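## Task

Arrange the rope flat on the table as a loop, either fully closed or open by at most about one finger's width, so that the aluminium cube and both steel parallels lie within it. The result must hold up by itself with the robot not touching anything, so release the rope and move the gripper away at the end.

## Robot and tools

Robot: a single six-joint arm (a Trossen wxai follower, one side of a two-arm set) with a parallel two-finger gripper and one camera on the wrist, cam_wrist, giving 504x504 images. There is no second arm, so every command describes just this one.

Frames: results report positions in the scene frame. Its origin sits on the table surface straight under the arm base; +z is up, +x is forward, and +y is to the left when facing along +x. The base itself may be slightly tilted relative to the table. end_effector_position (metres) is the point midway between the finger pads, which is 3 to 4 cm short of the fingertips; end_effector_quat_wxyz gives orientation. The gripper's fingers point along its own +x and close along its own y. The printed hand position may be somewhat wrong, especially when the arm is stretched far out.

execute_actions: argument actions is a list holding zero or one item. An empty list just reports the current state without commanding anything. A motion item is {"rows": [...], "steps": n}, with n from 1 to 15 control steps of 1/30 s each (15 if omitted) and between 1 and 15 rows. Each row is applied for one step; if rows run out, the final row repeats. A wait item is {"steps": n} with no rows, n up to 300; it returns when that many steps have gone by since the previous result, and your reply time is included in that count. Optional pictures (true/false) chooses whether camera images come back; they do by default.

Each row is 7 numbers: six absolute joint target angles in radians, in the order waist, shoulder, elbow, wrist pitch, wrist yaw, wrist roll, followed by the gripper opening. These are targets, not offsets, expressed in the same units that Joint positions prints. Nominal ranges: waist -3.054 to 3.054, shoulder 0.000 to 3.142, elbow 0.000 to 2.356, wrist pitch -1.571 to 1.571, wrist yaw -1.571 to 1.571, wrist roll -3.142 to 3.142. A target more than 0.010 rad beyond an end, and further out than the joint's last reported angle, gets the whole call refused, and nothing moves. The true ends can differ from the stated ones by 0.010 rad either way; a request past the real end is clipped to it, and "joint sent to its limit" appears (possibly referring to an earlier, still-running action). Absence of that line does not prove there is room left.

The opening is a number from -1 to 1: +1 fully open (pads 0.088 m apart), about -0.80 where empty fingers touch; anything lower adds no travel. Closing from fully open takes at least about 0.5 s. grip_measured reports the actual opening on the same scale. Away from +1 the fingers settle where grip_measured equals your command. To keep hold of something, keep commanding roughly 0.07 below grip_measured; a smaller margin gives a gentler grip. Readings may carry a constant offset of about 1 mm, and while squeezing something hard they read up to about 3 mm (0.061) tighter than the pads really are. Objects thinner than about 3 mm (like a thin rope strand) receive proportionally less force. Pad force tops out around 34 to 49 N, with a brief spike on first contact.

Motion behaviour: each step, a joint's target is held within a fixed lead of its measured angle (0.211 rad for waist, shoulder, elbow; 0.213 wrist pitch; 0.267 wrist yaw; 0.228 wrist roll), and all targets are pulled back if they would move the gripper more than 70 mm from where it is. Large moves therefore need several calls. Friction can leave a joint short of its target, worst at long reach, and tiny changes may do nothing, so read Joint positions after every move. Between calls the arm keeps heading for the last row sent until it is nearly still or a step was HELD.

Result lines: the state line (pose and velocities in m/s and rad/s); Joint positions and Joint velocities in column order, then the pad gap in metres; grip_measured; "joint command not followed" means the clearance check altered or blocked targets (mount blocks and posts count as part of the arm); HELD flags steps where your row was not fully sent; MOTOR HOT warns from 50 °C, and at 95 °C an OVER-TEMPERATURE FAULT freezes the arm until it cools, and it can lose power and go limp if cooling takes too long. Holding loads heats motors, even while idle.

Torque fault: if contact torque on any joint hits its load limit (waist 17.4, shoulder 21.6, elbow 21.5, wrist pitch 5.67, wrist yaw 5.65, wrist roll 5.3 N m, held weight included), the arm halts for 10 s and the rest of the call is skipped. So avoid ramming the table or objects.

zoom_image: camera must be "cam_wrist"; region is [x0, y0, x1, y1] in image pixels from the top-left, no larger than 504 by 504. It returns a closer look at the most recent image. Approximate intrinsics: fx = fy = 399.948, cx 249.663, cy 254.024, with slight radial distortion. The camera's nominal frame is wrist_camera_optical (+z forward, +x right, +y down), possibly off by about 24 mm and 5 degrees.

read_manual: returns licence notices only; it does not move anything.

finished_scene: pass the current scene's number to end it and be told whether it succeeded; this is final, and the next task appears in its result. Replying without any tool call ends all remaining work.

Cautions: never let anything fall or be knocked off the table. Avoid dropping, slipping, slamming, hard impacts and heavy pushing. Loose objects may occasionally be nudged by outside disturbances, so check the layout before finishing. Leave the rope free of the gripper and pull the arm clear before ending. Smooth, efficient moves are preferred.

Each tool is called after ">>>" as name(argument=value, ...) on one line, values as JSON.

## Session

>>> execute_actions(actions=[])

Scene clock: 0.00 s of 4397.00 s.
end_effector_position=(+0.3203, -0.2382, +0.2686) grip_measured=+0.842 end_effector_quat_wxyz=(+0.746, -0.608, -0.055, +0.267) end_effector_velocity=(-0.003, +0.006, -0.002) end_effector_angular_velocity=(-0.005, +0.000, +0.028)
Joint positions: [-0.402  1.126  1.109 -0.586 -0.473 -2.407  0.08 ]
Joint velocities: [ 0.002 -0.002 -0.007 -0.022 -0.007 -0.022 -0.   ]
Heat: hottest wrist pitch 20 °C (+0.0 °C/min).

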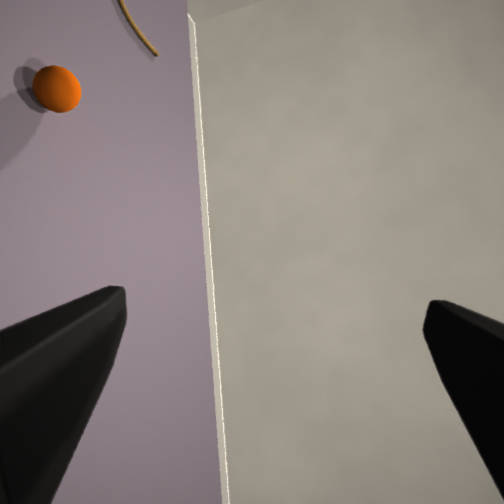

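>>> execute_actions(actions=[{"rows":[[0.76,1.9,1.6,-1.45,0.53,0.93,1]],"steps":15}], pictures=false)

>>> execute_actions(actions=[{"steps":45}])

Scene clock: 24.77 s of 4397.00 s.
end_effector_position=(+0.3229, -0.0354, +0.2677) grip_measured=+1.000 end_effector_quat_wxyz=(+0.517, -0.541, +0.302, +0.591) end_effector_velocity=(-0.194, +0.466, +0.269) end_effector_angular_velocity=(-0.571, -0.269, -0.080)
Joint positions: [ 0.456  1.892  1.589 -1.4    0.49  -1.42   0.088]
Joint velocities: [ 1.834  0.569 -0.002 -0.418  0.388  2.     0.   ]
Heat: hottest wrist pitch 21 °C (+2.4 °C/min).
Steps of this call (steps 1 to 90: nothing new was sent; then 21.27 s passed at rest; steps 91 to 105: all 15 steps of this action). Readings (joint positions):
91: [-0.375 1.159 1.146 -0.649 -0.401 -2.354]
92: [-0.317 1.208 1.210 -0.713 -0.319 -2.283]
94: [-0.195 1.330 1.344 -0.824 -0.164 -2.149]
98: [0.045 1.569 1.547 -1.065 0.151 -1.880]
105: the state above

Scene clock: 26.27 s of 4397.00 s.
end_effector_position=(+0.2794, +0.0219, +0.3299) grip_measured=+1.000 end_effector_quat_wxyz=(+0.773, +0.172, +0.610, +0.040) end_effector_velocity=(-0.001, -0.002, -0.002) end_effector_angular_velocity=(-0.012, +0.005, -0.005)
Joint positions: [ 0.761  1.899  1.596 -1.448  0.528  0.926  0.088]
Joint velocities: [-0.002 -0.002 -0.007 -0.007  0.007  0.007  0.   ]
Heat: hottest wrist pitch 21 °C (+2.3 °C/min).
Steps of this call (steps 1 to 45: the robot went on to your last target). Readings (joint positions):
1: [0.518 1.905 1.589 -1.413 0.501 -1.353]
2: [0.581 1.907 1.589 -1.423 0.510 -1.285]
4: [0.695 1.903 1.593 -1.437 0.516 -1.151]
8: [0.773 1.899 1.596 -1.446 0.522 -0.883]
45: the state above

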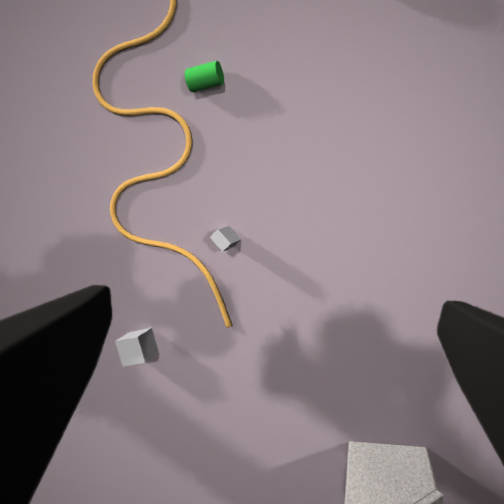

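>>> zoom_image(camera="cam_wrist", region=[90,190,340,400])

Region (90, 190, 340, 400) of cam_wrist's 504x504 image, scaled by 2.016, with more detail than that image has; it fills the top 423 rows of this view, and the rest is white.

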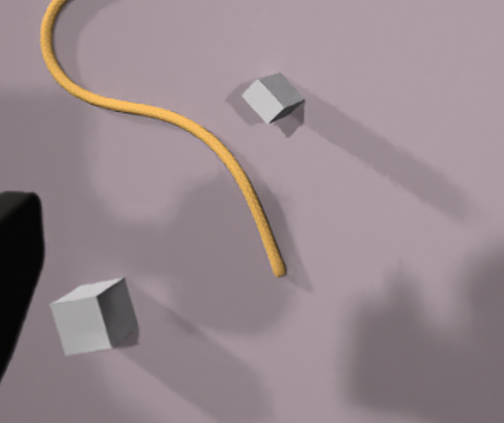

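>>> execute_actions(actions=[{"rows":[[0.45,1.75,1.6,-1.05,0.6,0.7,1]],"steps":15}])

Scene clock: 49.87 s of 4397.00 s.
end_effector_position=(+0.3815, -0.0758, +0.3259) grip_measured=+1.000 end_effector_quat_wxyz=(+0.803, +0.345, +0.484, -0.031) end_effector_velocity=(+0.006, +0.011, +0.015) end_effector_angular_velocity=(+0.037, -0.066, +0.008)
Joint positions: [ 0.451  1.747  1.603 -1.056  0.601  0.704  0.088]
Joint velocities: [ 0.027 -0.002 -0.002  0.066 -0.022 -0.022  0.   ]
Heat: hottest wrist pitch 21 °C (+1.2 °C/min).
Steps of this call (steps 1 to 15: the robot went on to your last target; steps 16 to 90: nothing new was sent; then 20.10 s passed at rest; steps 91 to 105: all 15 steps of this action). Readings (joint positions):
91: [0.751 1.883 1.595 -1.418 0.531 0.887]
92: [0.722 1.869 1.592 -1.364 0.539 0.842]
94: [0.637 1.830 1.592 -1.263 0.566 0.784]
98: [0.472 1.762 1.601 -1.100 0.598 0.724]
105: the state above

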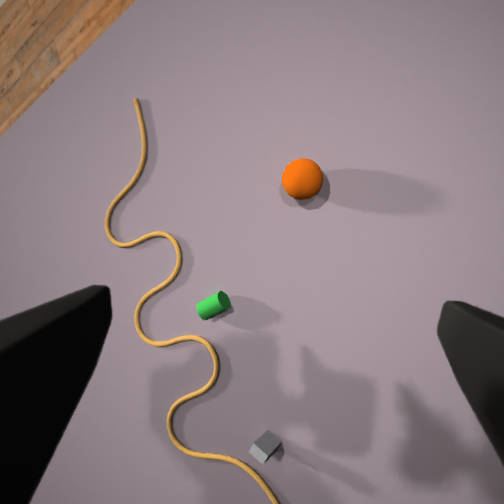

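>>> execute_actions(actions=[{"rows":[[1.3,1.9,1.6,-1.5,0.2,0.2,1]],"steps":15}], pictures=false)

>>> execute_actions(actions=[{"steps":15}])

Scene clock: 53.73 s of 4397.00 s.
end_effector_position=(+0.1629, +0.0975, +0.3885) grip_measured=+1.000 end_effector_quat_wxyz=(+0.731, -0.146, +0.503, +0.437) end_effector_velocity=(-0.537, +0.206, +0.198) end_effector_angular_velocity=(-0.141, -1.291, +1.609)
Joint positions: [ 1.097  1.895  1.609 -1.482  0.211  0.219  0.088]
Joint velocities: [ 1.883  0.022  0.002 -0.154 -0.11  -0.198  0.   ]
Heat: hottest waist 21 °C (+1.1 °C/min).
Steps of this call (steps 1 to 15: the robot went on to your last target; steps 16 to 90: nothing new was sent; then 0.37 s passed at rest; steps 91 to 105: all 15 steps of this action). Readings (joint positions):
91: [0.457 1.759 1.605 -1.072 0.578 0.676]
92: [0.477 1.769 1.611 -1.107 0.538 0.639]
94: [0.539 1.799 1.612 -1.175 0.448 0.564]
98: [0.699 1.869 1.611 -1.339 0.299 0.384]
105: the state above

Scene clock: 54.23 s of 4397.00 s.
end_effector_position=(+0.1024, +0.1152, +0.4056) grip_measured=+1.000 end_effector_quat_wxyz=(+0.723, -0.223, +0.441, +0.482) end_effector_velocity=(-0.001, -0.002, -0.001) end_effector_angular_velocity=(-0.006, +0.005, +0.010)
Joint positions: [ 1.301  1.896  1.609 -1.498  0.198  0.203  0.088]
Joint velocities: [-0.002 -0.002 -0.002 -0.007 -0.007 -0.007  0.   ]
Heat: hottest waist 21 °C (+1.1 °C/min).
Steps of this call (steps 1 to 15: the robot went on to your last target). Readings (joint positions):
1: [1.159 1.896 1.609 -1.486 0.208 0.214]
2: [1.216 1.896 1.609 -1.488 0.202 0.210]
4: [1.291 1.896 1.609 -1.494 0.195 0.205]
8: [1.307 1.896 1.609 -1.497 0.197 0.203]
15: the state above

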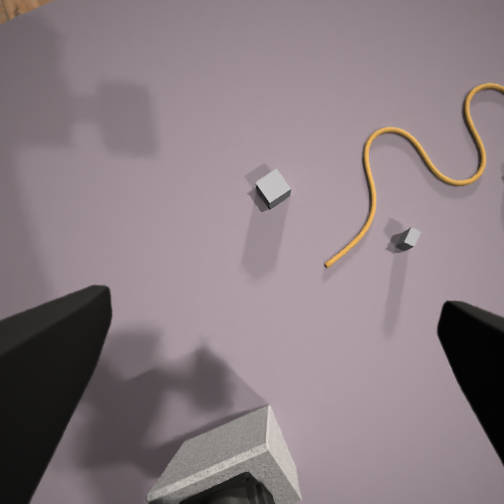

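>>> execute_actions(actions=[{"rows":[[-0.2,1.5,1.6,-1.0,0.75,0.3,1]],"steps":15}], pictures=false)

>>> execute_actions(actions=[{"steps":25}])

Scene clock: 60.07 s of 4397.00 s.
end_effector_position=(+0.3128, -0.0785, +0.4465) grip_measured=+1.000 end_effector_quat_wxyz=(+0.924, +0.182, +0.314, +0.123) end_effector_velocity=(+0.308, -0.512, -0.263) end_effector_angular_velocity=(+0.312, +0.790, -1.795)
Joint positions: [ 0.778  1.526  1.602 -1.038  0.708  0.292  0.088]
Joint velocities: [-1.585 -0.315 -0.002  0.374  0.388  0.037  0.   ]
Heat: hottest waist 21 °C (+1.0 °C/min).
Steps of this call (steps 1 to 15: the robot went on to your last target; steps 16 to 90: nothing new was sent; then 2.33 s passed at rest; steps 91 to 105: all 15 steps of this action). Readings (joint positions):
91: [1.294 1.880 1.607 -1.476 0.222 0.211]
92: [1.274 1.861 1.601 -1.433 0.267 0.225]
94: [1.209 1.809 1.600 -1.358 0.357 0.247]
98: [1.070 1.676 1.600 -1.223 0.525 0.271]
105: the state above

Scene clock: 60.90 s of 4397.00 s.
end_effector_position=(+0.3272, -0.3337, +0.2119) grip_measured=+1.000 end_effector_quat_wxyz=(+0.756, +0.309, +0.500, -0.287) end_effector_velocity=(+0.002, +0.000, +0.001) end_effector_angular_velocity=(+0.008, -0.016, +0.018)
Joint positions: [-0.197  1.506  1.602 -1.     0.752  0.298  0.088]
Joint velocities: [-0.002 -0.002  0.002  0.007 -0.022 -0.022  0.   ]
Heat: hottest waist 21 °C (+1.0 °C/min).
Steps of this call (steps 1 to 25: the robot went on to your last target). Readings (joint positions):
1: [0.723 1.518 1.602 -1.027 0.719 0.293]
2: [0.667 1.512 1.602 -1.019 0.727 0.294]
4: [0.552 1.508 1.602 -1.009 0.737 0.295]
8: [0.321 1.507 1.602 -1.002 0.743 0.296]
25: the state above

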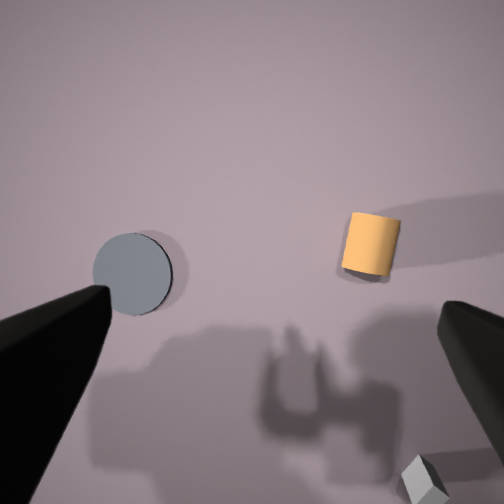

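>>> execute_actions(actions=[{"rows":[[0.64,2.0,1.488,-1.045,0.588,0.84,1],[0.64,2.0,1.488,-1.045,0.588,0.84,1],[0.64,2.0,1.488,-1.045,0.588,0.84,1],[0.64,2.0,1.488,-1.045,0.588,0.84,1],[0.64,2.0,1.488,-1.045,0.588,0.84,1],[0.64,2.0,1.488,-1.045,0.588,0.84,1],[0.64,2.0,1.488,-1.045,0.588,0.84,1],[0.64,2.0,1.488,-1.045,0.588,0.84,1],[0.64,2.0,1.488,-1.045,0.588,0.84,1],[0.64,2.0,1.488,-1.045,0.588,0.84,1],[0.64,2.0,1.488,-1.045,0.588,0.84,1],[0.64,2.0,1.488,-1.045,0.588,0.84,1],[0.64,2.568,1.488,-1.045,0.588,0.84,1]],"steps":15}], pictures=false)

>>> execute_actions(actions=[{"steps":30}])

Scene clock: 106.53 s of 4397.00 s.
end_effector_position=(+0.3935, -0.0719, +0.2064) grip_measured=+1.000 end_effector_quat_wxyz=(+0.729, +0.317, +0.596, -0.116) end_effector_velocity=(-0.023, +0.579, +0.024) end_effector_angular_velocity=(-0.092, +0.116, +1.043)
Joint positions: [ 0.244  1.921  1.52  -1.035  0.606  0.754  0.088]
Joint velocities: [ 1.057  1.013 -0.051 -0.037 -0.081  0.505  0.   ]
Heat: hottest waist 22 °C (+1.0 °C/min).
Steps of this call (steps 1 to 30: the robot went on to your last target; steps 31 to 90: nothing new was sent; then 42.13 s passed at rest; steps 91 to 105: all 15 steps of this action). Readings (joint positions):
91: [-0.190 1.517 1.597 -1.002 0.744 0.323]
92: [-0.170 1.529 1.594 -1.005 0.727 0.355]
94: [-0.116 1.568 1.582 -1.013 0.691 0.416]
98: [0.007 1.689 1.546 -1.027 0.641 0.550]
105: the state above

Scene clock: 107.53 s of 4397.00 s.
end_effector_position=(+0.2941, +0.1624, +0.1211) grip_measured=+1.000 end_effector_quat_wxyz=(+0.709, +0.000, +0.705, +0.001) end_effector_velocity=(-0.001, +0.000, -0.001) end_effector_angular_velocity=(+0.006, +0.006, -0.010)
Joint positions: [ 0.643  2.564  1.486 -1.045  0.588  0.837  0.088]
Joint velocities: [-0.002 -0.002 -0.007  0.007 -0.007  0.007  0.   ]
Heat: hottest waist 22 °C (+1.0 °C/min).
Steps of this call (steps 1 to 30: the robot went on to your last target). Readings (joint positions):
1: [0.280 1.955 1.518 -1.036 0.604 0.768]
2: [0.316 1.990 1.517 -1.037 0.602 0.781]
4: [0.389 2.060 1.516 -1.037 0.599 0.799]
8: [0.536 2.208 1.515 -1.038 0.594 0.820]
30: the state above

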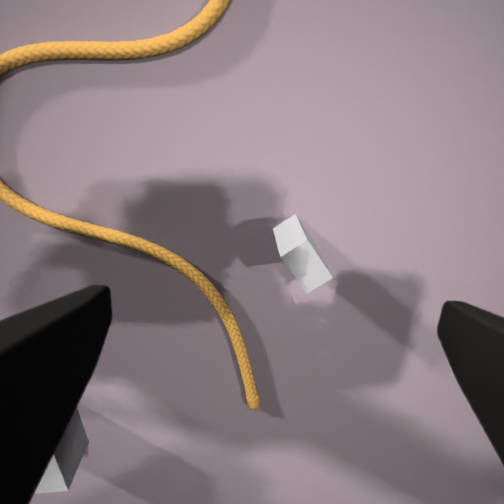

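>>> execute_actions(actions=[{"rows":[[0.535,2.565,1.34,-0.835,0.635,0.19,0.1]],"steps":15}])

Scene clock: 117.67 s of 4397.00 s.
end_effector_position=(+0.2982, +0.1483, +0.0734) grip_measured=+0.106 end_effector_quat_wxyz=(+0.686, -0.178, +0.681, +0.185) end_effector_velocity=(-0.000, -0.004, -0.001) end_effector_angular_velocity=(-0.010, +0.004, +0.094)
Joint positions: [ 0.536  2.562  1.35  -0.838  0.632  0.202  0.044]
Joint velocities: [-0.007 -0.002 -0.002 -0.007  0.007 -0.095 -0.002]
Heat: hottest waist 23 °C (+2.0 °C/min).
Steps of this call (steps 1 to 15: the robot went on to your last target; steps 16 to 90: nothing new was sent; then 6.63 s passed at rest; steps 91 to 105: all 15 steps of this action). Readings (joint positions):
91: [0.637 2.562 1.461 -0.992 0.597 0.783]
92: [0.620 2.556 1.431 -0.934 0.607 0.714]
94: [0.573 2.557 1.390 -0.886 0.622 0.580]
98: [0.528 2.562 1.351 -0.850 0.631 0.321]
105: the state above

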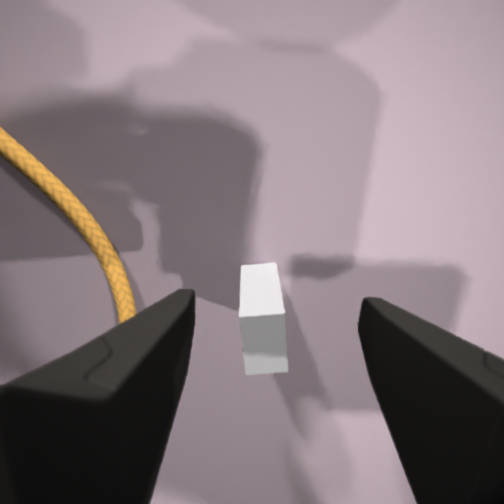

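>>> execute_actions(actions=[{"rows":[[0.52,2.565,1.3,-0.79,0.645,0.16,0.1],[0.52,2.565,1.3,-0.79,0.645,0.16,0.1],[0.52,2.565,1.29,-0.78,0.645,0.16,0.1],[0.515,2.57,1.28,-0.76,0.65,0.15,0.1],[0.51,2.575,1.27,-0.74,0.65,0.15,0.1],[0.501,2.585,1.25,-0.714,0.657,0.141,0.1]],"steps":15}])

>>> execute_actions(actions=[{"rows":[[0.501,2.585,1.25,-0.714,0.657,0.141,-0.66]],"steps":15}])

Scene clock: 121.77 s of 4397.00 s.
end_effector_position=(+0.2880, +0.1458, +0.0479) grip_measured=+0.103 end_effector_quat_wxyz=(+0.685, -0.189, +0.678, +0.190) end_effector_velocity=(+0.002, +0.002, -0.000) end_effector_angular_velocity=(+0.017, -0.007, -0.008)
Joint positions: [ 0.505  2.575  1.26  -0.717  0.654  0.144  0.044]
Joint velocities: [-0.002 -0.002 -0.002  0.022 -0.007 -0.007 -0.   ]
Heat: hottest waist 23 °C (+2.0 °C/min).
Steps of this call (steps 1 to 15: the robot went on to your last target; steps 16 to 90: nothing new was sent; then 0.60 s passed at rest; steps 91 to 105: all 15 steps of this action). Readings (joint positions):
91: [0.535 2.562 1.343 -0.824 0.635 0.185]
92: [0.534 2.562 1.335 -0.812 0.638 0.178]
94: [0.530 2.562 1.316 -0.792 0.641 0.167]
98: [0.513 2.568 1.274 -0.736 0.651 0.150]
105: the state above

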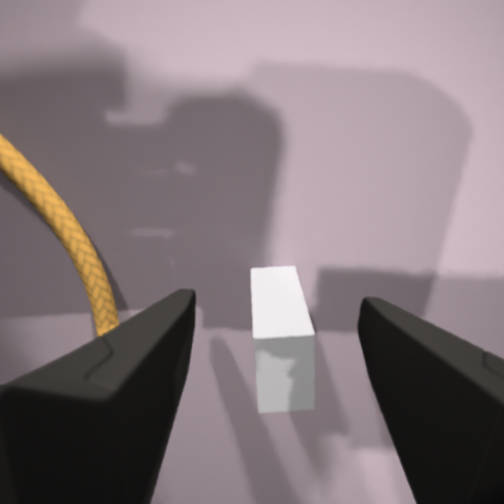

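Scene clock: 122.27 s of 4397.00 s.
end_effector_position=(+0.2882, +0.1459, +0.0479) grip_measured=-0.598 end_effector_quat_wxyz=(+0.685, -0.189, +0.677, +0.190) end_effector_velocity=(-0.003, -0.000, -0.001) end_effector_angular_velocity=(+0.013, +0.024, +0.007)
Joint positions: [ 0.505  2.575  1.26  -0.715  0.655  0.144  0.01 ]
Joint velocities: [-0.007 -0.002 -0.002 -0.007 -0.022 -0.007 -0.   ]
Heat: hottest waist 23 °C (+2.0 °C/min).
Steps of this call (steps 1 to 15: all 15 steps of this action). Readings (joint positions):
1: [0.505 2.575 1.260 -0.716 0.655 0.144]
2: [0.505 2.575 1.260 -0.716 0.655 0.144]
4: [0.505 2.575 1.260 -0.716 0.655 0.144]
8: [0.505 2.575 1.260 -0.715 0.655 0.144]
15: the state above

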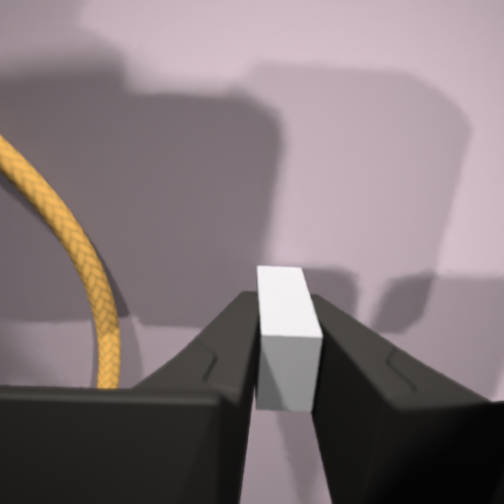

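>>> execute_actions(actions=[{"rows":[[0.52,2.56,1.3,-0.78,0.645,0.16,-0.67],[0.53,2.55,1.33,-0.82,0.64,0.18,-0.67],[0.54,2.54,1.35,-0.86,0.63,0.2,-0.67],[0.54,2.52,1.35,-0.88,0.63,0.2,-0.67],[0.53,2.49,1.34,-0.89,0.64,0.22,-0.67],[0.5,2.45,1.32,-0.89,0.65,0.24,-0.67],[0.47,2.4,1.3,-0.89,0.66,0.25,-0.67],[0.44,2.35,1.27,-0.89,0.68,0.27,-0.67],[0.4,2.3,1.25,-0.89,0.69,0.28,-0.67],[0.37,2.25,1.22,-0.89,0.7,0.3,-0.67],[0.33,2.2,1.2,-0.89,0.72,0.32,-0.67],[0.3,2.15,1.17,-0.89,0.73,0.33,-0.67],[0.26,2.1,1.145,-0.89,0.74,0.35,-0.67],[0.23,2.057,1.12,-0.887,0.753,0.357,-0.67]],"steps":15}], pictures=false)

>>> execute_actions(actions=[{"rows":[[0.23,2.057,1.12,-0.887,0.753,0.357,-0.67],[0.23,2.057,1.12,-0.887,0.753,0.357,-0.67],[0.23,2.057,1.12,-0.887,0.753,0.357,-0.67],[0.215,2.064,1.107,-0.853,0.756,0.337,-0.67],[0.2,2.071,1.094,-0.82,0.759,0.317,-0.67],[0.186,2.078,1.08,-0.787,0.762,0.298,-0.67],[0.172,2.085,1.067,-0.753,0.765,0.278,-0.67],[0.157,2.092,1.054,-0.72,0.768,0.258,-0.67],[0.143,2.1,1.04,-0.686,0.771,0.239,-0.67]],"steps":15}])

Scene clock: 134.10 s of 4397.00 s.
end_effector_position=(+0.3198, +0.0022, +0.0952) grip_measured=-0.598 end_effector_quat_wxyz=(+0.714, -0.020, +0.699, +0.027) end_effector_velocity=(-0.063, -0.472, -0.058) end_effector_angular_velocity=(-0.178, +0.278, -1.222)
Joint positions: [ 0.278  2.126  1.176 -0.887  0.737  0.334  0.01 ]
Joint velocities: [-0.989 -1.15  -0.525 -0.198  0.344  0.227 -0.   ]
Heat: hottest waist 24 °C (+3.0 °C/min).
Steps of this call (steps 1 to 15: the robot went on to your last target; steps 16 to 90: nothing new was sent; then 8.33 s passed at rest; steps 91 to 105: all 15 steps of this action). Readings (joint positions):
91: [0.506 2.575 1.265 -0.728 0.655 0.145]
92: [0.509 2.575 1.277 -0.757 0.652 0.153]
94: [0.520 2.569 1.303 -0.815 0.640 0.175]
98: [0.512 2.468 1.305 -0.869 0.647 0.230]
105: the state above

Scene clock: 134.60 s of 4397.00 s.
end_effector_position=(+0.3107, -0.0217, +0.0522) grip_measured=-0.598 end_effector_quat_wxyz=(+0.708, +0.004, +0.706, -0.002) end_effector_velocity=(+0.008, +0.006, -0.001) end_effector_angular_velocity=(+0.018, -0.046, +0.007)
Joint positions: [ 0.144  2.093  1.049 -0.696  0.768  0.246  0.01 ]
Joint velocities: [ 0.002 -0.002 -0.017  0.081 -0.007 -0.051 -0.   ]
Heat: hottest waist 24 °C (+3.0 °C/min).
Steps of this call (steps 1 to 15: all 15 steps of this action). Readings (joint positions):
1: [0.250 2.095 1.163 -0.890 0.747 0.340]
2: [0.232 2.076 1.154 -0.890 0.751 0.345]
4: [0.222 2.064 1.141 -0.881 0.752 0.348]
8: [0.199 2.071 1.093 -0.788 0.757 0.299]
15: the state above

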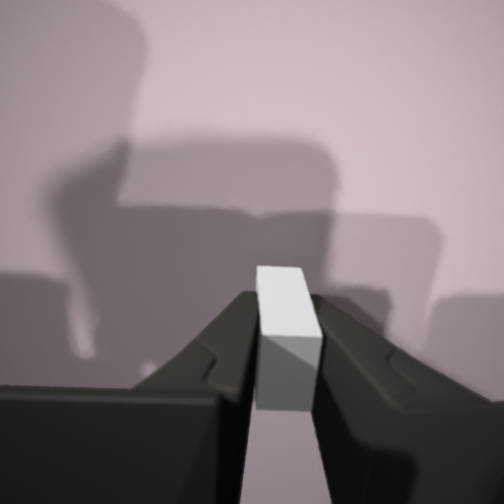

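>>> execute_actions(actions=[{"rows":[[0.14,2.112,1.04,-0.68,0.771,0.239,-0.67],[0.14,2.112,1.04,-0.68,0.771,0.239,-0.67],[0.14,2.112,1.04,-0.68,0.771,0.239,-0.67],[0.14,2.112,1.04,-0.68,0.771,0.239,-0.67],[0.14,2.112,1.04,-0.68,0.771,0.239,-0.67],[0.14,2.112,1.04,-0.68,0.771,0.239,-0.67],[0.14,2.112,1.04,-0.68,0.771,0.239,0.2]],"steps":15}], pictures=false)

>>> execute_actions(actions=[{"rows":[[0.17,2.085,1.07,-0.75,0.765,0.28,0.4],[0.2,2.07,1.1,-0.82,0.76,0.32,0.4],[0.23,2.057,1.125,-0.887,0.753,0.357,0.6],[0.25,2.05,1.14,-0.93,0.75,0.38,0.6],[0.25,2.05,1.14,-0.93,0.75,0.38,0.6],[0.25,2.05,1.14,-0.93,0.75,0.38,0.6],[0.25,2.05,1.14,-0.93,0.75,0.38,0.6]],"steps":8}])

>>> execute_actions(actions=[{"rows":[[1.019,2.845,1.564,-1.004,0.362,1.183,1]],"steps":15}], pictures=false)

>>> execute_actions(actions=[{"steps":25}])

Scene clock: 145.03 s of 4397.00 s.
end_effector_position=(+0.3118, -0.0194, +0.0502) grip_measured=+0.158 end_effector_quat_wxyz=(+0.709, +0.003, +0.705, -0.002) end_effector_velocity=(+0.000, +0.001, -0.000) end_effector_angular_velocity=(+0.008, -0.002, +0.015)
Joint positions: [ 0.144  2.103  1.048 -0.681  0.769  0.242  0.047]
Joint velocities: [-0.002 -0.002 -0.002  0.007 -0.007 -0.022  0.026]
Heat: hottest waist 25 °C (+4.1 °C/min).
Steps of this call (steps 1 to 15: the robot went on to your last target; steps 16 to 90: nothing new was sent; then 6.93 s passed at rest; steps 91 to 105: all 15 steps of this action). Readings (joint positions):
91: [0.144 2.094 1.048 -0.687 0.769 0.242]
92: [0.144 2.096 1.048 -0.684 0.769 0.242]
94: [0.144 2.099 1.048 -0.683 0.769 0.242]
98: [0.144 2.103 1.048 -0.682 0.769 0.242]
105: the state above

Scene clock: 145.30 s of 4397.00 s.
end_effector_position=(+0.3095, -0.0180, +0.0957) grip_measured=+0.562 end_effector_quat_wxyz=(+0.711, -0.006, +0.703, +0.002) end_effector_velocity=(+0.039, -0.014, +0.108) end_effector_angular_velocity=(+0.049, -0.183, -0.099)
Joint positions: [ 0.25   2.057  1.128 -0.903  0.754  0.364  0.067]
Joint velocities: [ 0.173 -0.164  0.208 -0.271 -0.022  0.154  0.021]
Heat: hottest waist 25 °C (+4.0 °C/min).
Steps of this call (steps 1 to 8: all 8 steps of this action). Readings (joint positions):
1: [0.145 2.102 1.051 -0.694 0.769 0.248]
2: [0.152 2.100 1.059 -0.730 0.769 0.267]
4: [0.186 2.089 1.084 -0.824 0.761 0.318]
8: the state above

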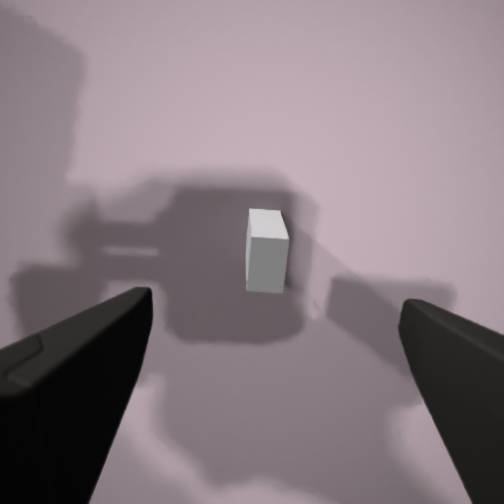

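Scene clock: 145.80 s of 4397.00 s.
end_effector_position=(+0.2601, +0.2335, +0.1645) grip_measured=+1.000 end_effector_quat_wxyz=(+0.703, +0.101, +0.703, +0.037) end_effector_velocity=(-0.431, +0.371, -0.115) end_effector_angular_velocity=(-0.716, -0.092, +0.279)
Joint positions: [ 0.816  2.585  1.546 -0.993  0.382  1.021  0.088]
Joint velocities: [ 1.302  1.14   0.129 -0.051 -0.125  1.179  0.   ]
Heat: hottest waist 25 °C (+4.0 °C/min).
Steps of this call (steps 1 to 15: all 15 steps of this action). Readings (joint positions):
1: [0.262 2.074 1.155 -0.936 0.722 0.403]
2: [0.288 2.101 1.194 -0.949 0.672 0.447]
4: [0.359 2.175 1.276 -0.956 0.573 0.530]
8: [0.516 2.326 1.428 -0.981 0.451 0.703]
15: the state above

Scene clock: 146.63 s of 4397.00 s.
end_effector_position=(+0.1785, +0.2793, +0.1108) grip_measured=+1.000 end_effector_quat_wxyz=(+0.709, +0.000, +0.705, +0.001) end_effector_velocity=(-0.001, -0.004, -0.002) end_effector_angular_velocity=(-0.008, +0.016, -0.008)
Joint positions: [ 1.021  2.841  1.562 -1.004  0.362  1.18   0.088]
Joint velocities: [-0.007 -0.002 -0.007 -0.007 -0.007  0.007  0.   ]
Heat: hottest waist 25 °C (+3.0 °C/min).
Steps of this call (steps 1 to 25: the robot went on to your last target). Readings (joint positions):
1: [0.860 2.624 1.549 -0.994 0.378 1.056]
2: [0.902 2.666 1.552 -0.995 0.374 1.085]
4: [0.977 2.749 1.560 -0.997 0.367 1.133]
8: [1.032 2.839 1.559 -1.004 0.358 1.169]
25: the state above

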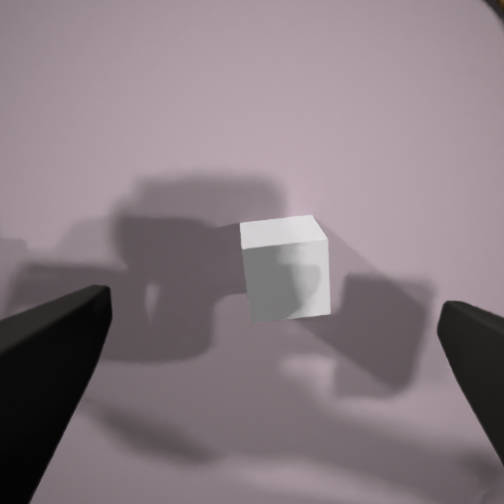

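>>> execute_actions(actions=[{"rows":[[1.012,2.85,1.54,-0.97,0.366,1.16,0.6],[1.005,2.858,1.517,-0.94,0.37,1.14,0.6],[0.998,2.866,1.494,-0.91,0.375,1.12,0.6],[0.99,2.874,1.471,-0.88,0.38,1.1,0.6],[0.983,2.882,1.448,-0.85,0.384,1.09,0.6],[0.976,2.89,1.425,-0.82,0.389,1.08,0.6],[0.969,2.898,1.402,-0.79,0.393,1.07,0.6],[0.961,2.906,1.379,-0.756,0.397,1.06,0.6]],"steps":15}])

>>> execute_actions(actions=[{"rows":[[0.961,2.906,1.379,-0.756,0.397,1.06,-0.28]],"steps":15}])

Scene clock: 154.53 s of 4397.00 s.
end_effector_position=(+0.1692, +0.2710, +0.0475) grip_measured=+0.604 end_effector_quat_wxyz=(+0.708, -0.024, +0.706, +0.025) end_effector_velocity=(+0.011, +0.021, +0.000) end_effector_angular_velocity=(+0.099, -0.033, +0.002)
Joint positions: [ 0.964  2.899  1.391 -0.759  0.395  1.065  0.069]
Joint velocities: [-0.007 -0.002  0.002  0.11  -0.007 -0.051 -0.001]
Heat: hottest waist 24 °C (+2.0 °C/min).
Steps of this call (steps 1 to 15: the robot went on to your last target; steps 16 to 90: nothing new was sent; then 4.40 s passed at rest; steps 91 to 105: all 15 steps of this action). Readings (joint positions):
91: [1.021 2.841 1.561 -0.999 0.362 1.179]
92: [1.020 2.841 1.554 -0.981 0.362 1.169]
94: [1.013 2.842 1.530 -0.935 0.369 1.140]
98: [0.985 2.866 1.449 -0.827 0.385 1.090]
105: the state above

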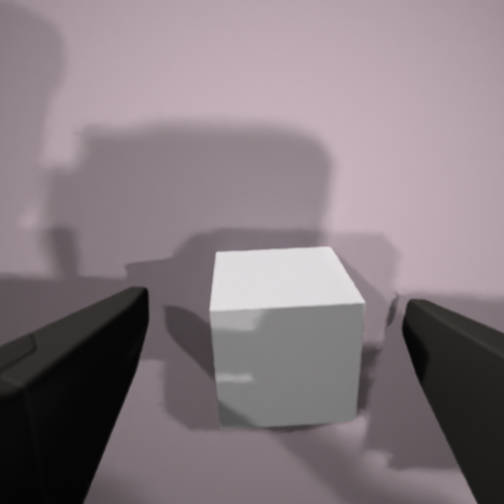

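Scene clock: 155.03 s of 4397.00 s.
end_effector_position=(+0.1687, +0.2706, +0.0470) grip_measured=-0.227 end_effector_quat_wxyz=(+0.708, -0.026, +0.706, +0.026) end_effector_velocity=(-0.003, +0.001, -0.001) end_effector_angular_velocity=(+0.011, +0.021, +0.019)
Joint positions: [ 0.964  2.899  1.388 -0.757  0.395  1.063  0.028]
Joint velocities: [-0.002 -0.002 -0.007  0.007 -0.022 -0.022  0.   ]
Heat: hottest waist 24 °C (+2.0 °C/min).
Steps of this call (steps 1 to 15: all 15 steps of this action). Readings (joint positions):
1: [0.964 2.899 1.391 -0.758 0.395 1.064]
2: [0.964 2.899 1.390 -0.758 0.395 1.064]
4: [0.964 2.899 1.388 -0.758 0.395 1.063]
8: [0.964 2.899 1.388 -0.757 0.395 1.063]
15: the state above

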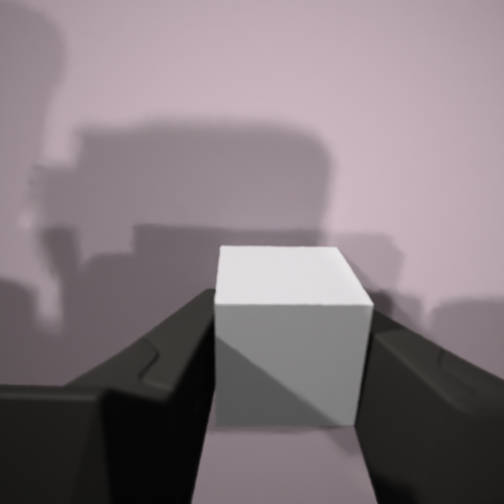

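>>> execute_actions(actions=[{"rows":[[0.975,2.885,1.42,-0.81,0.39,1.08,-0.3],[0.99,2.87,1.46,-0.87,0.38,1.11,-0.3],[1.0,2.85,1.5,-0.93,0.37,1.14,-0.3],[1.01,2.83,1.53,-0.98,0.365,1.16,-0.3],[1.01,2.8,1.53,-1.0,0.365,1.16,-0.3],[0.99,2.76,1.51,-1.0,0.38,1.13,-0.3],[0.96,2.72,1.49,-1.0,0.4,1.1,-0.3],[0.93,2.68,1.46,-1.0,0.42,1.07,-0.3],[0.9,2.64,1.44,-1.0,0.43,1.03,-0.3],[0.86,2.6,1.41,-0.99,0.45,1.0,-0.3],[0.83,2.56,1.39,-0.99,0.47,0.96,-0.3],[0.79,2.52,1.36,-0.98,0.49,0.93,-0.3],[0.76,2.48,1.34,-0.98,0.5,0.89,-0.3],[0.72,2.44,1.31,-0.97,0.52,0.86,-0.3],[0.69,2.4,1.28,-0.97,0.54,0.82,-0.3]],"steps":15}], pictures=false)

>>> execute_actions(actions=[{"rows":[[0.65,2.355,1.25,-0.96,0.56,0.78,-0.3],[0.61,2.31,1.22,-0.96,0.58,0.74,-0.3],[0.57,2.265,1.19,-0.95,0.6,0.7,-0.3],[0.53,2.22,1.16,-0.94,0.62,0.66,-0.3],[0.49,2.175,1.13,-0.94,0.64,0.62,-0.3],[0.45,2.13,1.1,-0.93,0.66,0.59,-0.3],[0.41,2.085,1.07,-0.93,0.68,0.55,-0.3],[0.37,2.04,1.04,-0.92,0.7,0.51,-0.3],[0.33,1.995,1.01,-0.91,0.72,0.47,-0.3],[0.287,1.949,0.978,-0.907,0.737,0.432,-0.3]],"steps":15}])

>>> execute_actions(actions=[{"rows":[[0.271,1.957,0.964,-0.872,0.741,0.411,-0.3],[0.255,1.965,0.95,-0.837,0.745,0.39,-0.3],[0.239,1.973,0.936,-0.801,0.749,0.369,-0.3],[0.223,1.981,0.922,-0.766,0.753,0.348,-0.3],[0.207,1.989,0.908,-0.731,0.757,0.327,-0.3],[0.191,1.997,0.894,-0.696,0.761,0.306,-0.3],[0.175,2.005,0.88,-0.66,0.765,0.285,-0.3],[0.16,2.011,0.866,-0.625,0.768,0.264,-0.3]],"steps":15}])

Scene clock: 170.27 s of 4397.00 s.
end_effector_position=(+0.2519, +0.1850, +0.1424) grip_measured=-0.227 end_effector_quat_wxyz=(+0.721, +0.019, +0.692, +0.033) end_effector_velocity=(+0.220, -0.458, -0.050) end_effector_angular_velocity=(-0.050, +0.093, -0.039)
Joint positions: [ 0.776  2.492  1.364 -0.974  0.498  0.905  0.028]
Joint velocities: [-1.165 -1.155 -0.813  0.095  0.549 -1.048 -0.   ]
Heat: hottest shoulder 25 °C (+3.1 °C/min).
Steps of this call (steps 1 to 15: the robot went on to your last target; steps 16 to 90: nothing new was sent; then 11.73 s passed at rest; steps 91 to 105: all 15 steps of this action). Readings (joint positions):
91: [0.965 2.898 1.391 -0.765 0.395 1.064]
92: [0.967 2.898 1.404 -0.795 0.393 1.075]
94: [0.979 2.892 1.443 -0.881 0.380 1.111]
98: [0.989 2.789 1.477 -0.969 0.385 1.110]
105: the state above

Scene clock: 170.77 s of 4397.00 s.
end_effector_position=(+0.2750, -0.0193, +0.1005) grip_measured=-0.227 end_effector_quat_wxyz=(+0.707, +0.009, +0.707, -0.006) end_effector_velocity=(-0.034, -0.006, -0.012) end_effector_angular_velocity=(-0.018, +0.023, +0.206)
Joint positions: [ 0.286  1.96   1.    -0.911  0.732  0.449  0.028]
Joint velocities: [-0.002 -0.071 -0.144  0.037  0.007 -0.183 -0.   ]
Heat: hottest shoulder 25 °C (+3.0 °C/min).
Steps of this call (steps 1 to 15: all 15 steps of this action). Readings (joint positions):
1: [0.738 2.453 1.335 -0.971 0.517 0.868]
2: [0.699 2.414 1.305 -0.968 0.535 0.831]
4: [0.623 2.333 1.243 -0.957 0.572 0.754]
8: [0.465 2.155 1.124 -0.934 0.652 0.603]
15: the state above

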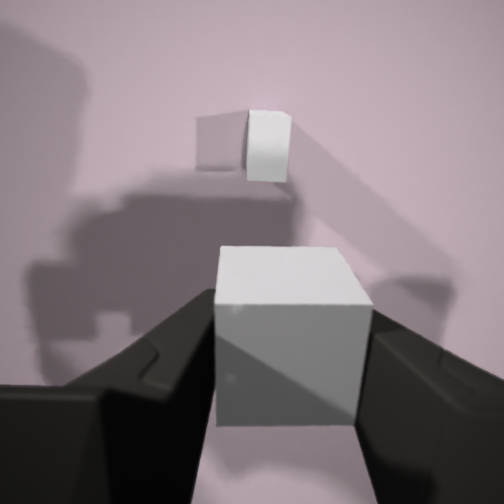

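Scene clock: 171.27 s of 4397.00 s.
end_effector_position=(+0.2714, -0.0203, +0.0488) grip_measured=-0.227 end_effector_quat_wxyz=(+0.707, +0.002, +0.707, -0.001) end_effector_velocity=(+0.017, +0.001, +0.001) end_effector_angular_velocity=(-0.003, -0.074, -0.028)
Joint positions: [ 0.163  2.004  0.874 -0.632  0.765  0.27   0.028]
Joint velocities: [ 0.002 -0.002 -0.002  0.095  0.022 -0.037 -0.   ]
Heat: hottest shoulder 25 °C (+3.0 °C/min).
Steps of this call (steps 1 to 15: all 15 steps of this action). Readings (joint positions):
1: [0.285 1.959 0.993 -0.903 0.733 0.439]
2: [0.283 1.959 0.984 -0.884 0.734 0.425]
4: [0.266 1.962 0.961 -0.832 0.741 0.392]
8: [0.201 1.985 0.909 -0.705 0.757 0.314]
15: the state above

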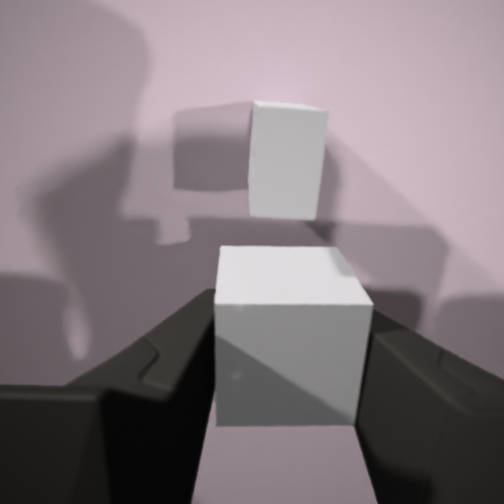

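>>> execute_actions(actions=[{"rows":[[0.16,2.011,0.866,-0.625,0.768,0.264,0.4],[0.16,2.011,0.866,-0.625,0.768,0.264,0.4],[0.16,2.011,0.866,-0.625,0.768,0.264,0.4],[0.16,2.011,0.866,-0.625,0.768,0.264,0.4],[0.16,2.011,0.866,-0.625,0.768,0.264,0.4],[0.16,2.011,0.866,-0.625,0.768,0.264,0.4],[0.19,1.99,0.9,-0.696,0.761,0.306,0.4],[0.223,1.975,0.93,-0.766,0.753,0.348,0.4],[0.255,1.96,0.96,-0.837,0.745,0.39,0.4],[0.287,1.945,0.99,-0.907,0.737,0.432,0.4],[0.3,1.93,1.0,-0.95,0.737,0.432,0.4]],"steps":15}], pictures=false)

>>> execute_actions(actions=[{"rows":[[0.3,1.8,1.019,-1.002,0.72,0.3,1],[0.3,1.75,1.019,-1.002,0.72,0.3,1],[0.25,1.7,1.019,-1.002,0.72,0.2,1],[-0.467,1.186,1.019,-1.002,0.695,-0.586,1]],"steps":15}], pictures=false)

>>> execute_actions(actions=[{"steps":25}])

Scene clock: 180.83 s of 4397.00 s.
end_effector_position=(+0.2743, -0.0224, +0.1065) grip_measured=+0.395 end_effector_quat_wxyz=(+0.715, -0.006, +0.699, +0.004) end_effector_velocity=(+0.019, -0.027, +0.080) end_effector_angular_velocity=(+0.030, -0.080, -0.079)
Joint positions: [ 0.299  1.934  0.992 -0.919  0.743  0.418  0.058]
Joint velocities: [ 0.105 -0.154  0.183 -0.315 -0.022  0.139  0.002]
Heat: hottest waist 24 °C (+1.0 °C/min).
Steps of this call (steps 1 to 15: the robot went on to your last target; steps 16 to 90: nothing new was sent; then 6.07 s passed at rest; steps 91 to 105: all 15 steps of this action). Readings (joint positions):
91: [0.163 2.004 0.874 -0.626 0.765 0.267]
92: [0.163 2.004 0.874 -0.626 0.766 0.267]
94: [0.163 2.004 0.874 -0.626 0.766 0.267]
98: [0.173 2.002 0.886 -0.676 0.765 0.293]
105: the state above

Scene clock: 181.33 s of 4397.00 s.
end_effector_position=(+0.2044, -0.2571, +0.1193) grip_measured=+1.000 end_effector_quat_wxyz=(+0.728, +0.028, +0.685, -0.020) end_effector_velocity=(-0.341, -0.380, -0.076) end_effector_angular_velocity=(-0.441, +0.572, +0.210)
Joint positions: [-0.352  1.225  1.024 -0.998  0.7   -0.421  0.088]
Joint velocities: [-1.639 -0.808  0.085 -0.007  0.051 -1.971  0.   ]
Heat: hottest waist 24 °C (+1.0 °C/min).
Steps of this call (steps 1 to 15: all 15 steps of this action). Readings (joint positions):
1: [0.301 1.913 0.998 -0.935 0.737 0.394]
2: [0.301 1.884 0.999 -0.960 0.727 0.364]
4: [0.274 1.790 1.000 -0.982 0.711 0.259]
8: [0.056 1.566 1.020 -0.990 0.705 0.018]
15: the state above

Scene clock: 182.17 s of 4397.00 s.
end_effector_position=(+0.1813, -0.2768, +0.1111) grip_measured=+1.000 end_effector_quat_wxyz=(+0.710, +0.000, +0.704, -0.003) end_effector_velocity=(+0.000, +0.001, +0.001) end_effector_angular_velocity=(+0.007, -0.004, +0.011)
Joint positions: [-0.463  1.19   1.027 -1.002  0.697 -0.583  0.088]
Joint velocities: [ 0.002 -0.002  0.002 -0.007 -0.007 -0.007  0.   ]
Heat: hottest waist 24 °C (+1.0 °C/min).
Steps of this call (steps 1 to 25: the robot went on to your last target). Readings (joint positions):
1: [-0.398 1.205 1.026 -0.999 0.703 -0.472]
2: [-0.427 1.194 1.027 -1.000 0.704 -0.506]
4: [-0.451 1.191 1.027 -1.002 0.701 -0.548]
8: [-0.459 1.190 1.027 -1.002 0.697 -0.575]
25: the state above

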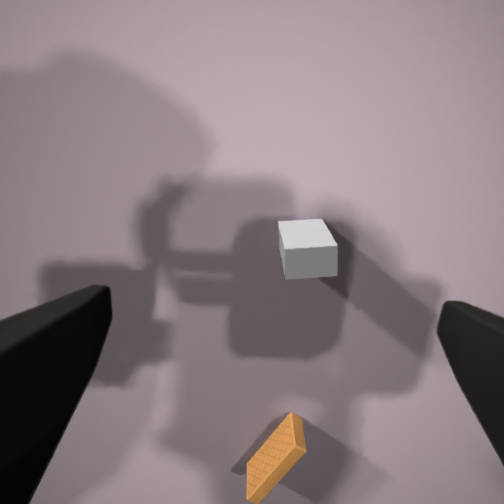

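>>> execute_actions(actions=[{"rows":[[-0.49,1.2,1.015,-0.965,0.685,-0.61,0.5],[-0.517,1.209,1.003,-0.929,0.672,-0.64,0.5],[-0.544,1.218,0.992,-0.893,0.66,-0.67,0.5],[-0.571,1.227,0.98,-0.856,0.647,-0.7,0.5],[-0.598,1.236,0.969,-0.82,0.635,-0.73,0.5],[-0.625,1.245,0.957,-0.783,0.622,-0.76,0.5],[-0.652,1.254,0.946,-0.747,0.61,-0.79,0.5],[-0.679,1.263,0.934,-0.71,0.597,-0.82,0.5],[-0.706,1.272,0.922,-0.674,0.585,-0.85,0.5]],"steps":15}])

>>> execute_actions(actions=[{"rows":[[-0.706,1.272,0.922,-0.674,0.585,-0.85,0.5],[-0.706,1.272,0.922,-0.674,0.585,-0.85,0.5],[-0.706,1.272,0.922,-0.674,0.585,-0.85,-0.49]],"steps":15}])

Scene clock: 190.63 s of 4397.00 s.
end_effector_position=(+0.1767, -0.2949, +0.0491) grip_measured=+0.505 end_effector_quat_wxyz=(+0.708, +0.001, +0.707, -0.003) end_effector_velocity=(+0.011, -0.012, -0.003) end_effector_angular_velocity=(-0.025, -0.072, +0.023)
Joint positions: [-0.699  1.262  0.932 -0.684  0.59  -0.84   0.064]
Joint velocities: [-0.027 -0.002 -0.002  0.095 -0.051 -0.095 -0.001]
Heat: hottest shoulder 24 °C (+0.0 °C/min).
Steps of this call (steps 1 to 15: the robot went on to your last target; steps 16 to 90: nothing new was sent; then 4.97 s passed at rest; steps 91 to 105: all 15 steps of this action). Readings (joint positions):
91: [-0.465 1.190 1.026 -0.996 0.694 -0.590]
92: [-0.475 1.191 1.023 -0.977 0.687 -0.603]
94: [-0.512 1.198 1.013 -0.923 0.671 -0.644]
98: [-0.612 1.231 0.973 -0.793 0.627 -0.750]
105: the state above

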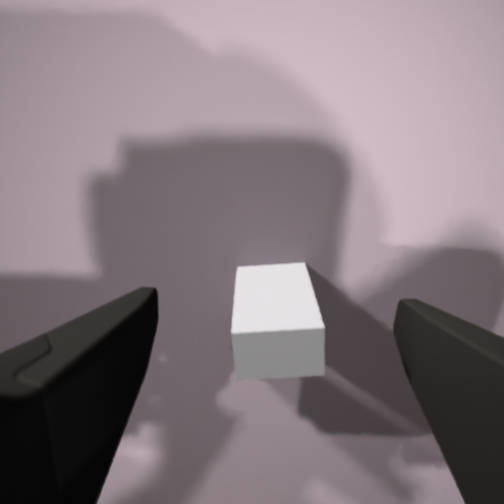

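Scene clock: 191.13 s of 4397.00 s.
end_effector_position=(+0.1777, -0.2961, +0.0487) grip_measured=-0.453 end_effector_quat_wxyz=(+0.710, -0.000, +0.704, -0.004) end_effector_velocity=(-0.001, +0.002, -0.000) end_effector_angular_velocity=(+0.009, +0.000, +0.010)
Joint positions: [-0.701  1.262  0.932 -0.675  0.586 -0.847  0.017]
Joint velocities: [-0.002 -0.002 -0.002 -0.007 -0.007 -0.007 -0.   ]
Heat: hottest shoulder 24 °C (+0.0 °C/min).
Steps of this call (steps 1 to 15: all 15 steps of this action). Readings (joint positions):
1: [-0.700 1.262 0.932 -0.681 0.589 -0.842]
2: [-0.700 1.262 0.932 -0.679 0.589 -0.844]
4: [-0.701 1.262 0.932 -0.678 0.588 -0.846]
8: [-0.701 1.262 0.932 -0.676 0.588 -0.847]
15: the state above

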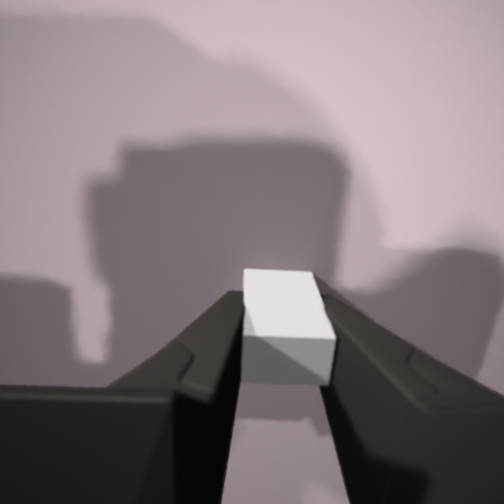

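>>> execute_actions(actions=[{"rows":[[-0.701,1.262,0.93,-0.675,0.586,-0.85,-0.53],[-0.701,1.262,0.93,-0.675,0.586,-0.85,-0.53],[-0.66,1.25,0.95,-0.73,0.605,-0.8,-0.53],[-0.62,1.235,0.965,-0.79,0.625,-0.76,-0.53],[-0.58,1.22,0.98,-0.85,0.645,-0.71,-0.53],[-0.54,1.21,0.995,-0.9,0.66,-0.67,-0.53],[-0.5,1.2,1.01,-0.95,0.68,-0.62,-0.53],[-0.46,1.2,1.02,-1.0,0.695,-0.58,-0.53],[-0.41,1.22,1.01,-1.0,0.7,-0.52,-0.53],[-0.36,1.25,1.0,-0.99,0.71,-0.45,-0.53],[-0.31,1.29,0.99,-0.99,0.72,-0.38,-0.53],[-0.26,1.33,0.98,-0.98,0.73,-0.32,-0.53],[-0.21,1.37,0.97,-0.97,0.74,-0.25,-0.53],[-0.16,1.41,0.95,-0.97,0.75,-0.18,-0.53],[-0.11,1.45,0.94,-0.96,0.75,-0.12,-0.53]],"steps":15}], pictures=false)

>>> execute_actions(actions=[{"rows":[[-0.06,1.495,0.925,-0.95,0.75,-0.05,-0.53],[-0.01,1.54,0.91,-0.95,0.75,0.02,-0.53],[0.04,1.585,0.9,-0.94,0.75,0.09,-0.53],[0.09,1.63,0.885,-0.93,0.75,0.16,-0.53],[0.14,1.675,0.875,-0.93,0.74,0.22,-0.53],[0.19,1.72,0.865,-0.92,0.74,0.29,-0.53],[0.24,1.765,0.85,-0.91,0.73,0.36,-0.53],[0.29,1.81,0.84,-0.9,0.73,0.43,-0.53],[0.333,1.852,0.832,-0.897,0.723,0.49,-0.53]],"steps":15}], pictures=false)

>>> execute_actions(actions=[{"rows":[[0.316,1.86,0.818,-0.86,0.728,0.468,-0.53],[0.298,1.868,0.804,-0.824,0.733,0.445,-0.53],[0.281,1.877,0.789,-0.787,0.737,0.423,-0.53],[0.263,1.885,0.775,-0.75,0.742,0.4,-0.53],[0.246,1.893,0.761,-0.714,0.747,0.378,-0.53],[0.228,1.901,0.747,-0.677,0.752,0.356,-0.53],[0.211,1.91,0.732,-0.64,0.757,0.333,-0.53],[0.193,1.918,0.718,-0.603,0.761,0.311,-0.53]],"steps":15}])

Scene clock: 209.20 s of 4397.00 s.
end_effector_position=(+0.2287, -0.2169, +0.1085) grip_measured=-0.453 end_effector_quat_wxyz=(+0.721, +0.023, +0.692, -0.009) end_effector_velocity=(+0.219, +0.479, -0.021) end_effector_angular_velocity=(+0.221, +0.049, +0.191)
Joint positions: [-0.233  1.349  0.984 -0.964  0.734 -0.271  0.017]
Joint velocities: [ 1.482  1.179 -0.32   0.037  0.154  1.868 -0.   ]
Heat: hottest shoulder 23 °C (-1.0 °C/min).
Steps of this call (steps 1 to 15: the robot went on to your last target; steps 16 to 90: nothing new was sent; then 14.57 s passed at rest; steps 91 to 105: all 15 steps of this action). Readings (joint positions):
91: [-0.701 1.262 0.932 -0.675 0.586 -0.847]
92: [-0.701 1.262 0.932 -0.675 0.586 -0.847]
94: [-0.684 1.261 0.939 -0.713 0.601 -0.817]
98: [-0.553 1.231 0.976 -0.889 0.655 -0.676]
105: the state above

Scene clock: 209.70 s of 4397.00 s.
end_effector_position=(+0.2348, -0.0226, +0.1007) grip_measured=-0.453 end_effector_quat_wxyz=(+0.708, -0.002, +0.706, +0.005) end_effector_velocity=(+0.011, +0.004, -0.002) end_effector_angular_velocity=(-0.016, -0.052, -0.209)
Joint positions: [ 0.328  1.842  0.838 -0.9    0.72   0.471  0.017]
Joint velocities: [ 0.007  0.017 -0.002  0.066  0.037  0.183 -0.   ]
Heat: hottest shoulder 23 °C (-1.0 °C/min).
Steps of this call (steps 1 to 15: all 15 steps of this action). Readings (joint positions):
1: [-0.183 1.390 0.971 -0.960 0.738 -0.206]
2: [-0.132 1.433 0.957 -0.956 0.741 -0.139]
4: [-0.032 1.522 0.929 -0.946 0.744 -0.005]
8: [0.169 1.700 0.881 -0.918 0.739 0.263]
15: the state above

Scene clock: 210.20 s of 4397.00 s.
end_effector_position=(+0.2347, -0.0204, +0.0508) grip_measured=-0.453 end_effector_quat_wxyz=(+0.708, +0.002, +0.707, -0.001) end_effector_velocity=(+0.014, +0.004, -0.001) end_effector_angular_velocity=(+0.013, -0.063, -0.027)
Joint positions: [ 0.198  1.91   0.727 -0.61   0.758  0.318  0.017]
Joint velocities: [-0.002 -0.002 -0.007  0.095  0.007 -0.037 -0.   ]
Heat: hottest shoulder 23 °C (-1.0 °C/min).
Steps of this call (steps 1 to 15: all 15 steps of this action). Readings (joint positions):
1: [0.327 1.843 0.837 -0.891 0.723 0.472]
2: [0.324 1.845 0.833 -0.872 0.725 0.468]
4: [0.304 1.856 0.816 -0.817 0.731 0.441]
8: [0.238 1.891 0.761 -0.688 0.748 0.363]
15: the state above

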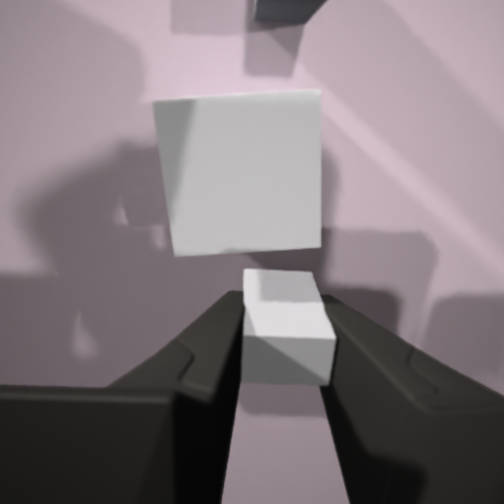

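>>> execute_actions(actions=[{"rows":[[0.193,1.918,0.718,-0.603,0.761,0.311,0.1],[0.193,1.918,0.718,-0.603,0.761,0.311,0.1],[0.193,1.918,0.718,-0.603,0.761,0.311,0.1],[0.193,1.918,0.718,-0.603,0.761,0.311,0.1],[0.193,1.918,0.718,-0.603,0.761,0.311,0.1],[0.193,1.918,0.718,-0.603,0.761,0.311,0.1],[0.228,1.895,0.755,-0.677,0.752,0.356,0.1],[0.263,1.88,0.783,-0.75,0.742,0.4,0.1],[0.298,1.865,0.81,-0.824,0.733,0.445,0.1],[0.333,1.85,0.84,-0.897,0.723,0.49,0.1]],"steps":15}], pictures=false)

>>> execute_actions(actions=[{"rows":[[0.743,2.55,1.155,-0.791,0.532,0.74,0.1]],"steps":15}], pictures=false)

>>> execute_actions(actions=[{"steps":15}])

Scene clock: 221.33 s of 4397.00 s.
end_effector_position=(+0.2372, -0.0198, +0.0984) grip_measured=+0.095 end_effector_quat_wxyz=(+0.713, -0.000, +0.701, -0.000) end_effector_velocity=(-0.006, -0.014, +0.038) end_effector_angular_velocity=(+0.013, +0.050, -0.047)
Joint positions: [ 0.33   1.854  0.833 -0.873  0.729  0.475  0.044]
Joint velocities: [ 0.056 -0.066  0.105 -0.271 -0.051  0.154  0.001]
Heat: hottest waist 22 °C (-2.0 °C/min).
Steps of this call (steps 1 to 15: the robot went on to your last target; steps 16 to 90: nothing new was sent; then 7.63 s passed at rest; steps 91 to 105: all 15 steps of this action). Readings (joint positions):
91: [0.197 1.910 0.727 -0.605 0.758 0.314]
92: [0.197 1.910 0.727 -0.605 0.758 0.314]
94: [0.197 1.910 0.727 -0.604 0.758 0.314]
98: [0.210 1.908 0.740 -0.656 0.757 0.342]
105: the state above

Scene clock: 221.83 s of 4397.00 s.
end_effector_position=(+0.2204, +0.1719, +0.0875) grip_measured=+0.097 end_effector_quat_wxyz=(+0.711, -0.065, +0.696, +0.075) end_effector_velocity=(-0.166, -0.022, -0.241) end_effector_angular_velocity=(-0.651, +0.576, +0.399)
Joint positions: [ 0.75   2.517  1.152 -0.792  0.53   0.734  0.044]
Joint velocities: [-0.085  0.755 -0.125 -0.081 -0.037  0.022 -0.   ]
Heat: hottest waist 22 °C (-2.0 °C/min).
Steps of this call (steps 1 to 15: all 15 steps of this action). Readings (joint positions):
1: [0.342 1.873 0.853 -0.882 0.707 0.512]
2: [0.372 1.905 0.884 -0.863 0.672 0.557]
4: [0.451 1.991 0.968 -0.827 0.618 0.623]
8: [0.633 2.169 1.111 -0.797 0.565 0.702]
15: the state above

Scene clock: 222.33 s of 4397.00 s.
end_effector_position=(+0.2168, +0.1720, +0.0797) grip_measured=+0.097 end_effector_quat_wxyz=(+0.704, -0.073, +0.702, +0.071) end_effector_velocity=(-0.002, +0.003, +0.001) end_effector_angular_velocity=(+0.018, +0.012, -0.009)
Joint positions: [ 0.744  2.543  1.152 -0.791  0.531  0.737  0.044]
Joint velocities: [ 0.002 -0.002 -0.002  0.007 -0.022  0.007 -0.   ]
Heat: hottest waist 22 °C (-2.0 °C/min).
Steps of this call (steps 1 to 15: the robot went on to your last target). Readings (joint positions):
1: [0.747 2.535 1.149 -0.794 0.530 0.735]
2: [0.745 2.543 1.148 -0.795 0.530 0.736]
4: [0.744 2.544 1.149 -0.792 0.531 0.737]
8: [0.744 2.543 1.152 -0.791 0.531 0.737]
15: the state above

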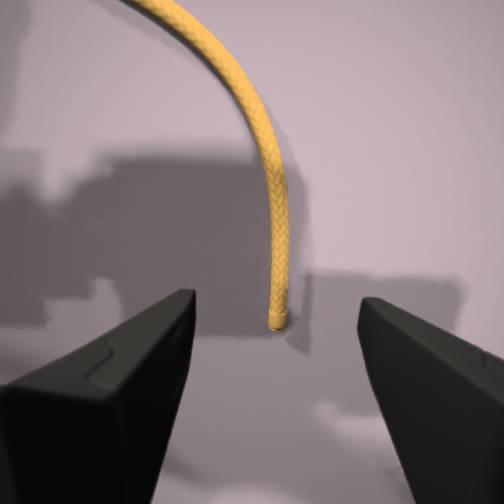

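>>> execute_actions(actions=[{"rows":[[0.733,2.56,1.145,-0.77,0.537,0.73,0.1],[0.724,2.569,1.136,-0.748,0.542,0.72,0.1],[0.715,2.578,1.128,-0.727,0.547,0.71,0.1],[0.705,2.587,1.119,-0.705,0.552,0.7,0.1],[0.696,2.596,1.11,-0.684,0.558,0.69,0.1],[0.686,2.605,1.102,-0.662,0.563,0.685,0.1],[0.677,2.614,1.093,-0.64,0.568,0.677,0.1],[0.667,2.622,1.084,-0.619,0.573,0.67,0.1]],"steps":15}], pictures=false)

>>> execute_actions(actions=[{"rows":[[0.667,2.622,1.084,-0.619,0.573,0.67,-0.78]],"steps":15}])

Scene clock: 227.93 s of 4397.00 s.
end_effector_position=(+0.2197, +0.1737, +0.0417) grip_measured=+0.098 end_effector_quat_wxyz=(+0.708, -0.066, +0.700, +0.069) end_effector_velocity=(-0.000, +0.002, +0.001) end_effector_angular_velocity=(+0.009, -0.000, +0.049)
Joint positions: [ 0.674  2.609  1.097 -0.621  0.571  0.675  0.044]
Joint velocities: [ 0.002 -0.002 -0.002  0.007 -0.007 -0.051 -0.   ]
Heat: hottest shoulder 23 °C (-2.0 °C/min).
Steps of this call (steps 1 to 15: the robot went on to your last target; steps 16 to 90: nothing new was sent; then 2.10 s passed at rest; steps 91 to 105: all 15 steps of this action). Readings (joint positions):
91: [0.744 2.544 1.152 -0.789 0.531 0.737]
92: [0.742 2.546 1.152 -0.779 0.533 0.735]
94: [0.733 2.554 1.147 -0.744 0.541 0.722]
98: [0.696 2.587 1.118 -0.668 0.560 0.690]
105: the state above

Scene clock: 228.43 s of 4397.00 s.
end_effector_position=(+0.2196, +0.1738, +0.0415) grip_measured=-0.740 end_effector_quat_wxyz=(+0.707, -0.066, +0.700, +0.070) end_effector_velocity=(+0.000, -0.003, -0.001) end_effector_angular_velocity=(-0.010, +0.004, +0.006)
Joint positions: [ 0.673  2.609  1.096 -0.619  0.57   0.673  0.003]
Joint velocities: [-0.007 -0.002 -0.002 -0.007  0.007 -0.007 -0.001]
Heat: hottest shoulder 23 °C (-2.0 °C/min).
Steps of this call (steps 1 to 15: all 15 steps of this action). Readings (joint positions):
1: [0.673 2.609 1.097 -0.621 0.571 0.674]
2: [0.673 2.609 1.097 -0.621 0.571 0.673]
4: [0.673 2.609 1.096 -0.619 0.570 0.673]
8: [0.673 2.609 1.096 -0.619 0.570 0.673]
15: the state above

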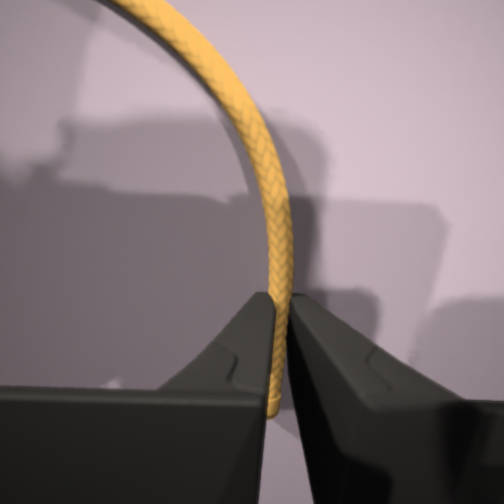

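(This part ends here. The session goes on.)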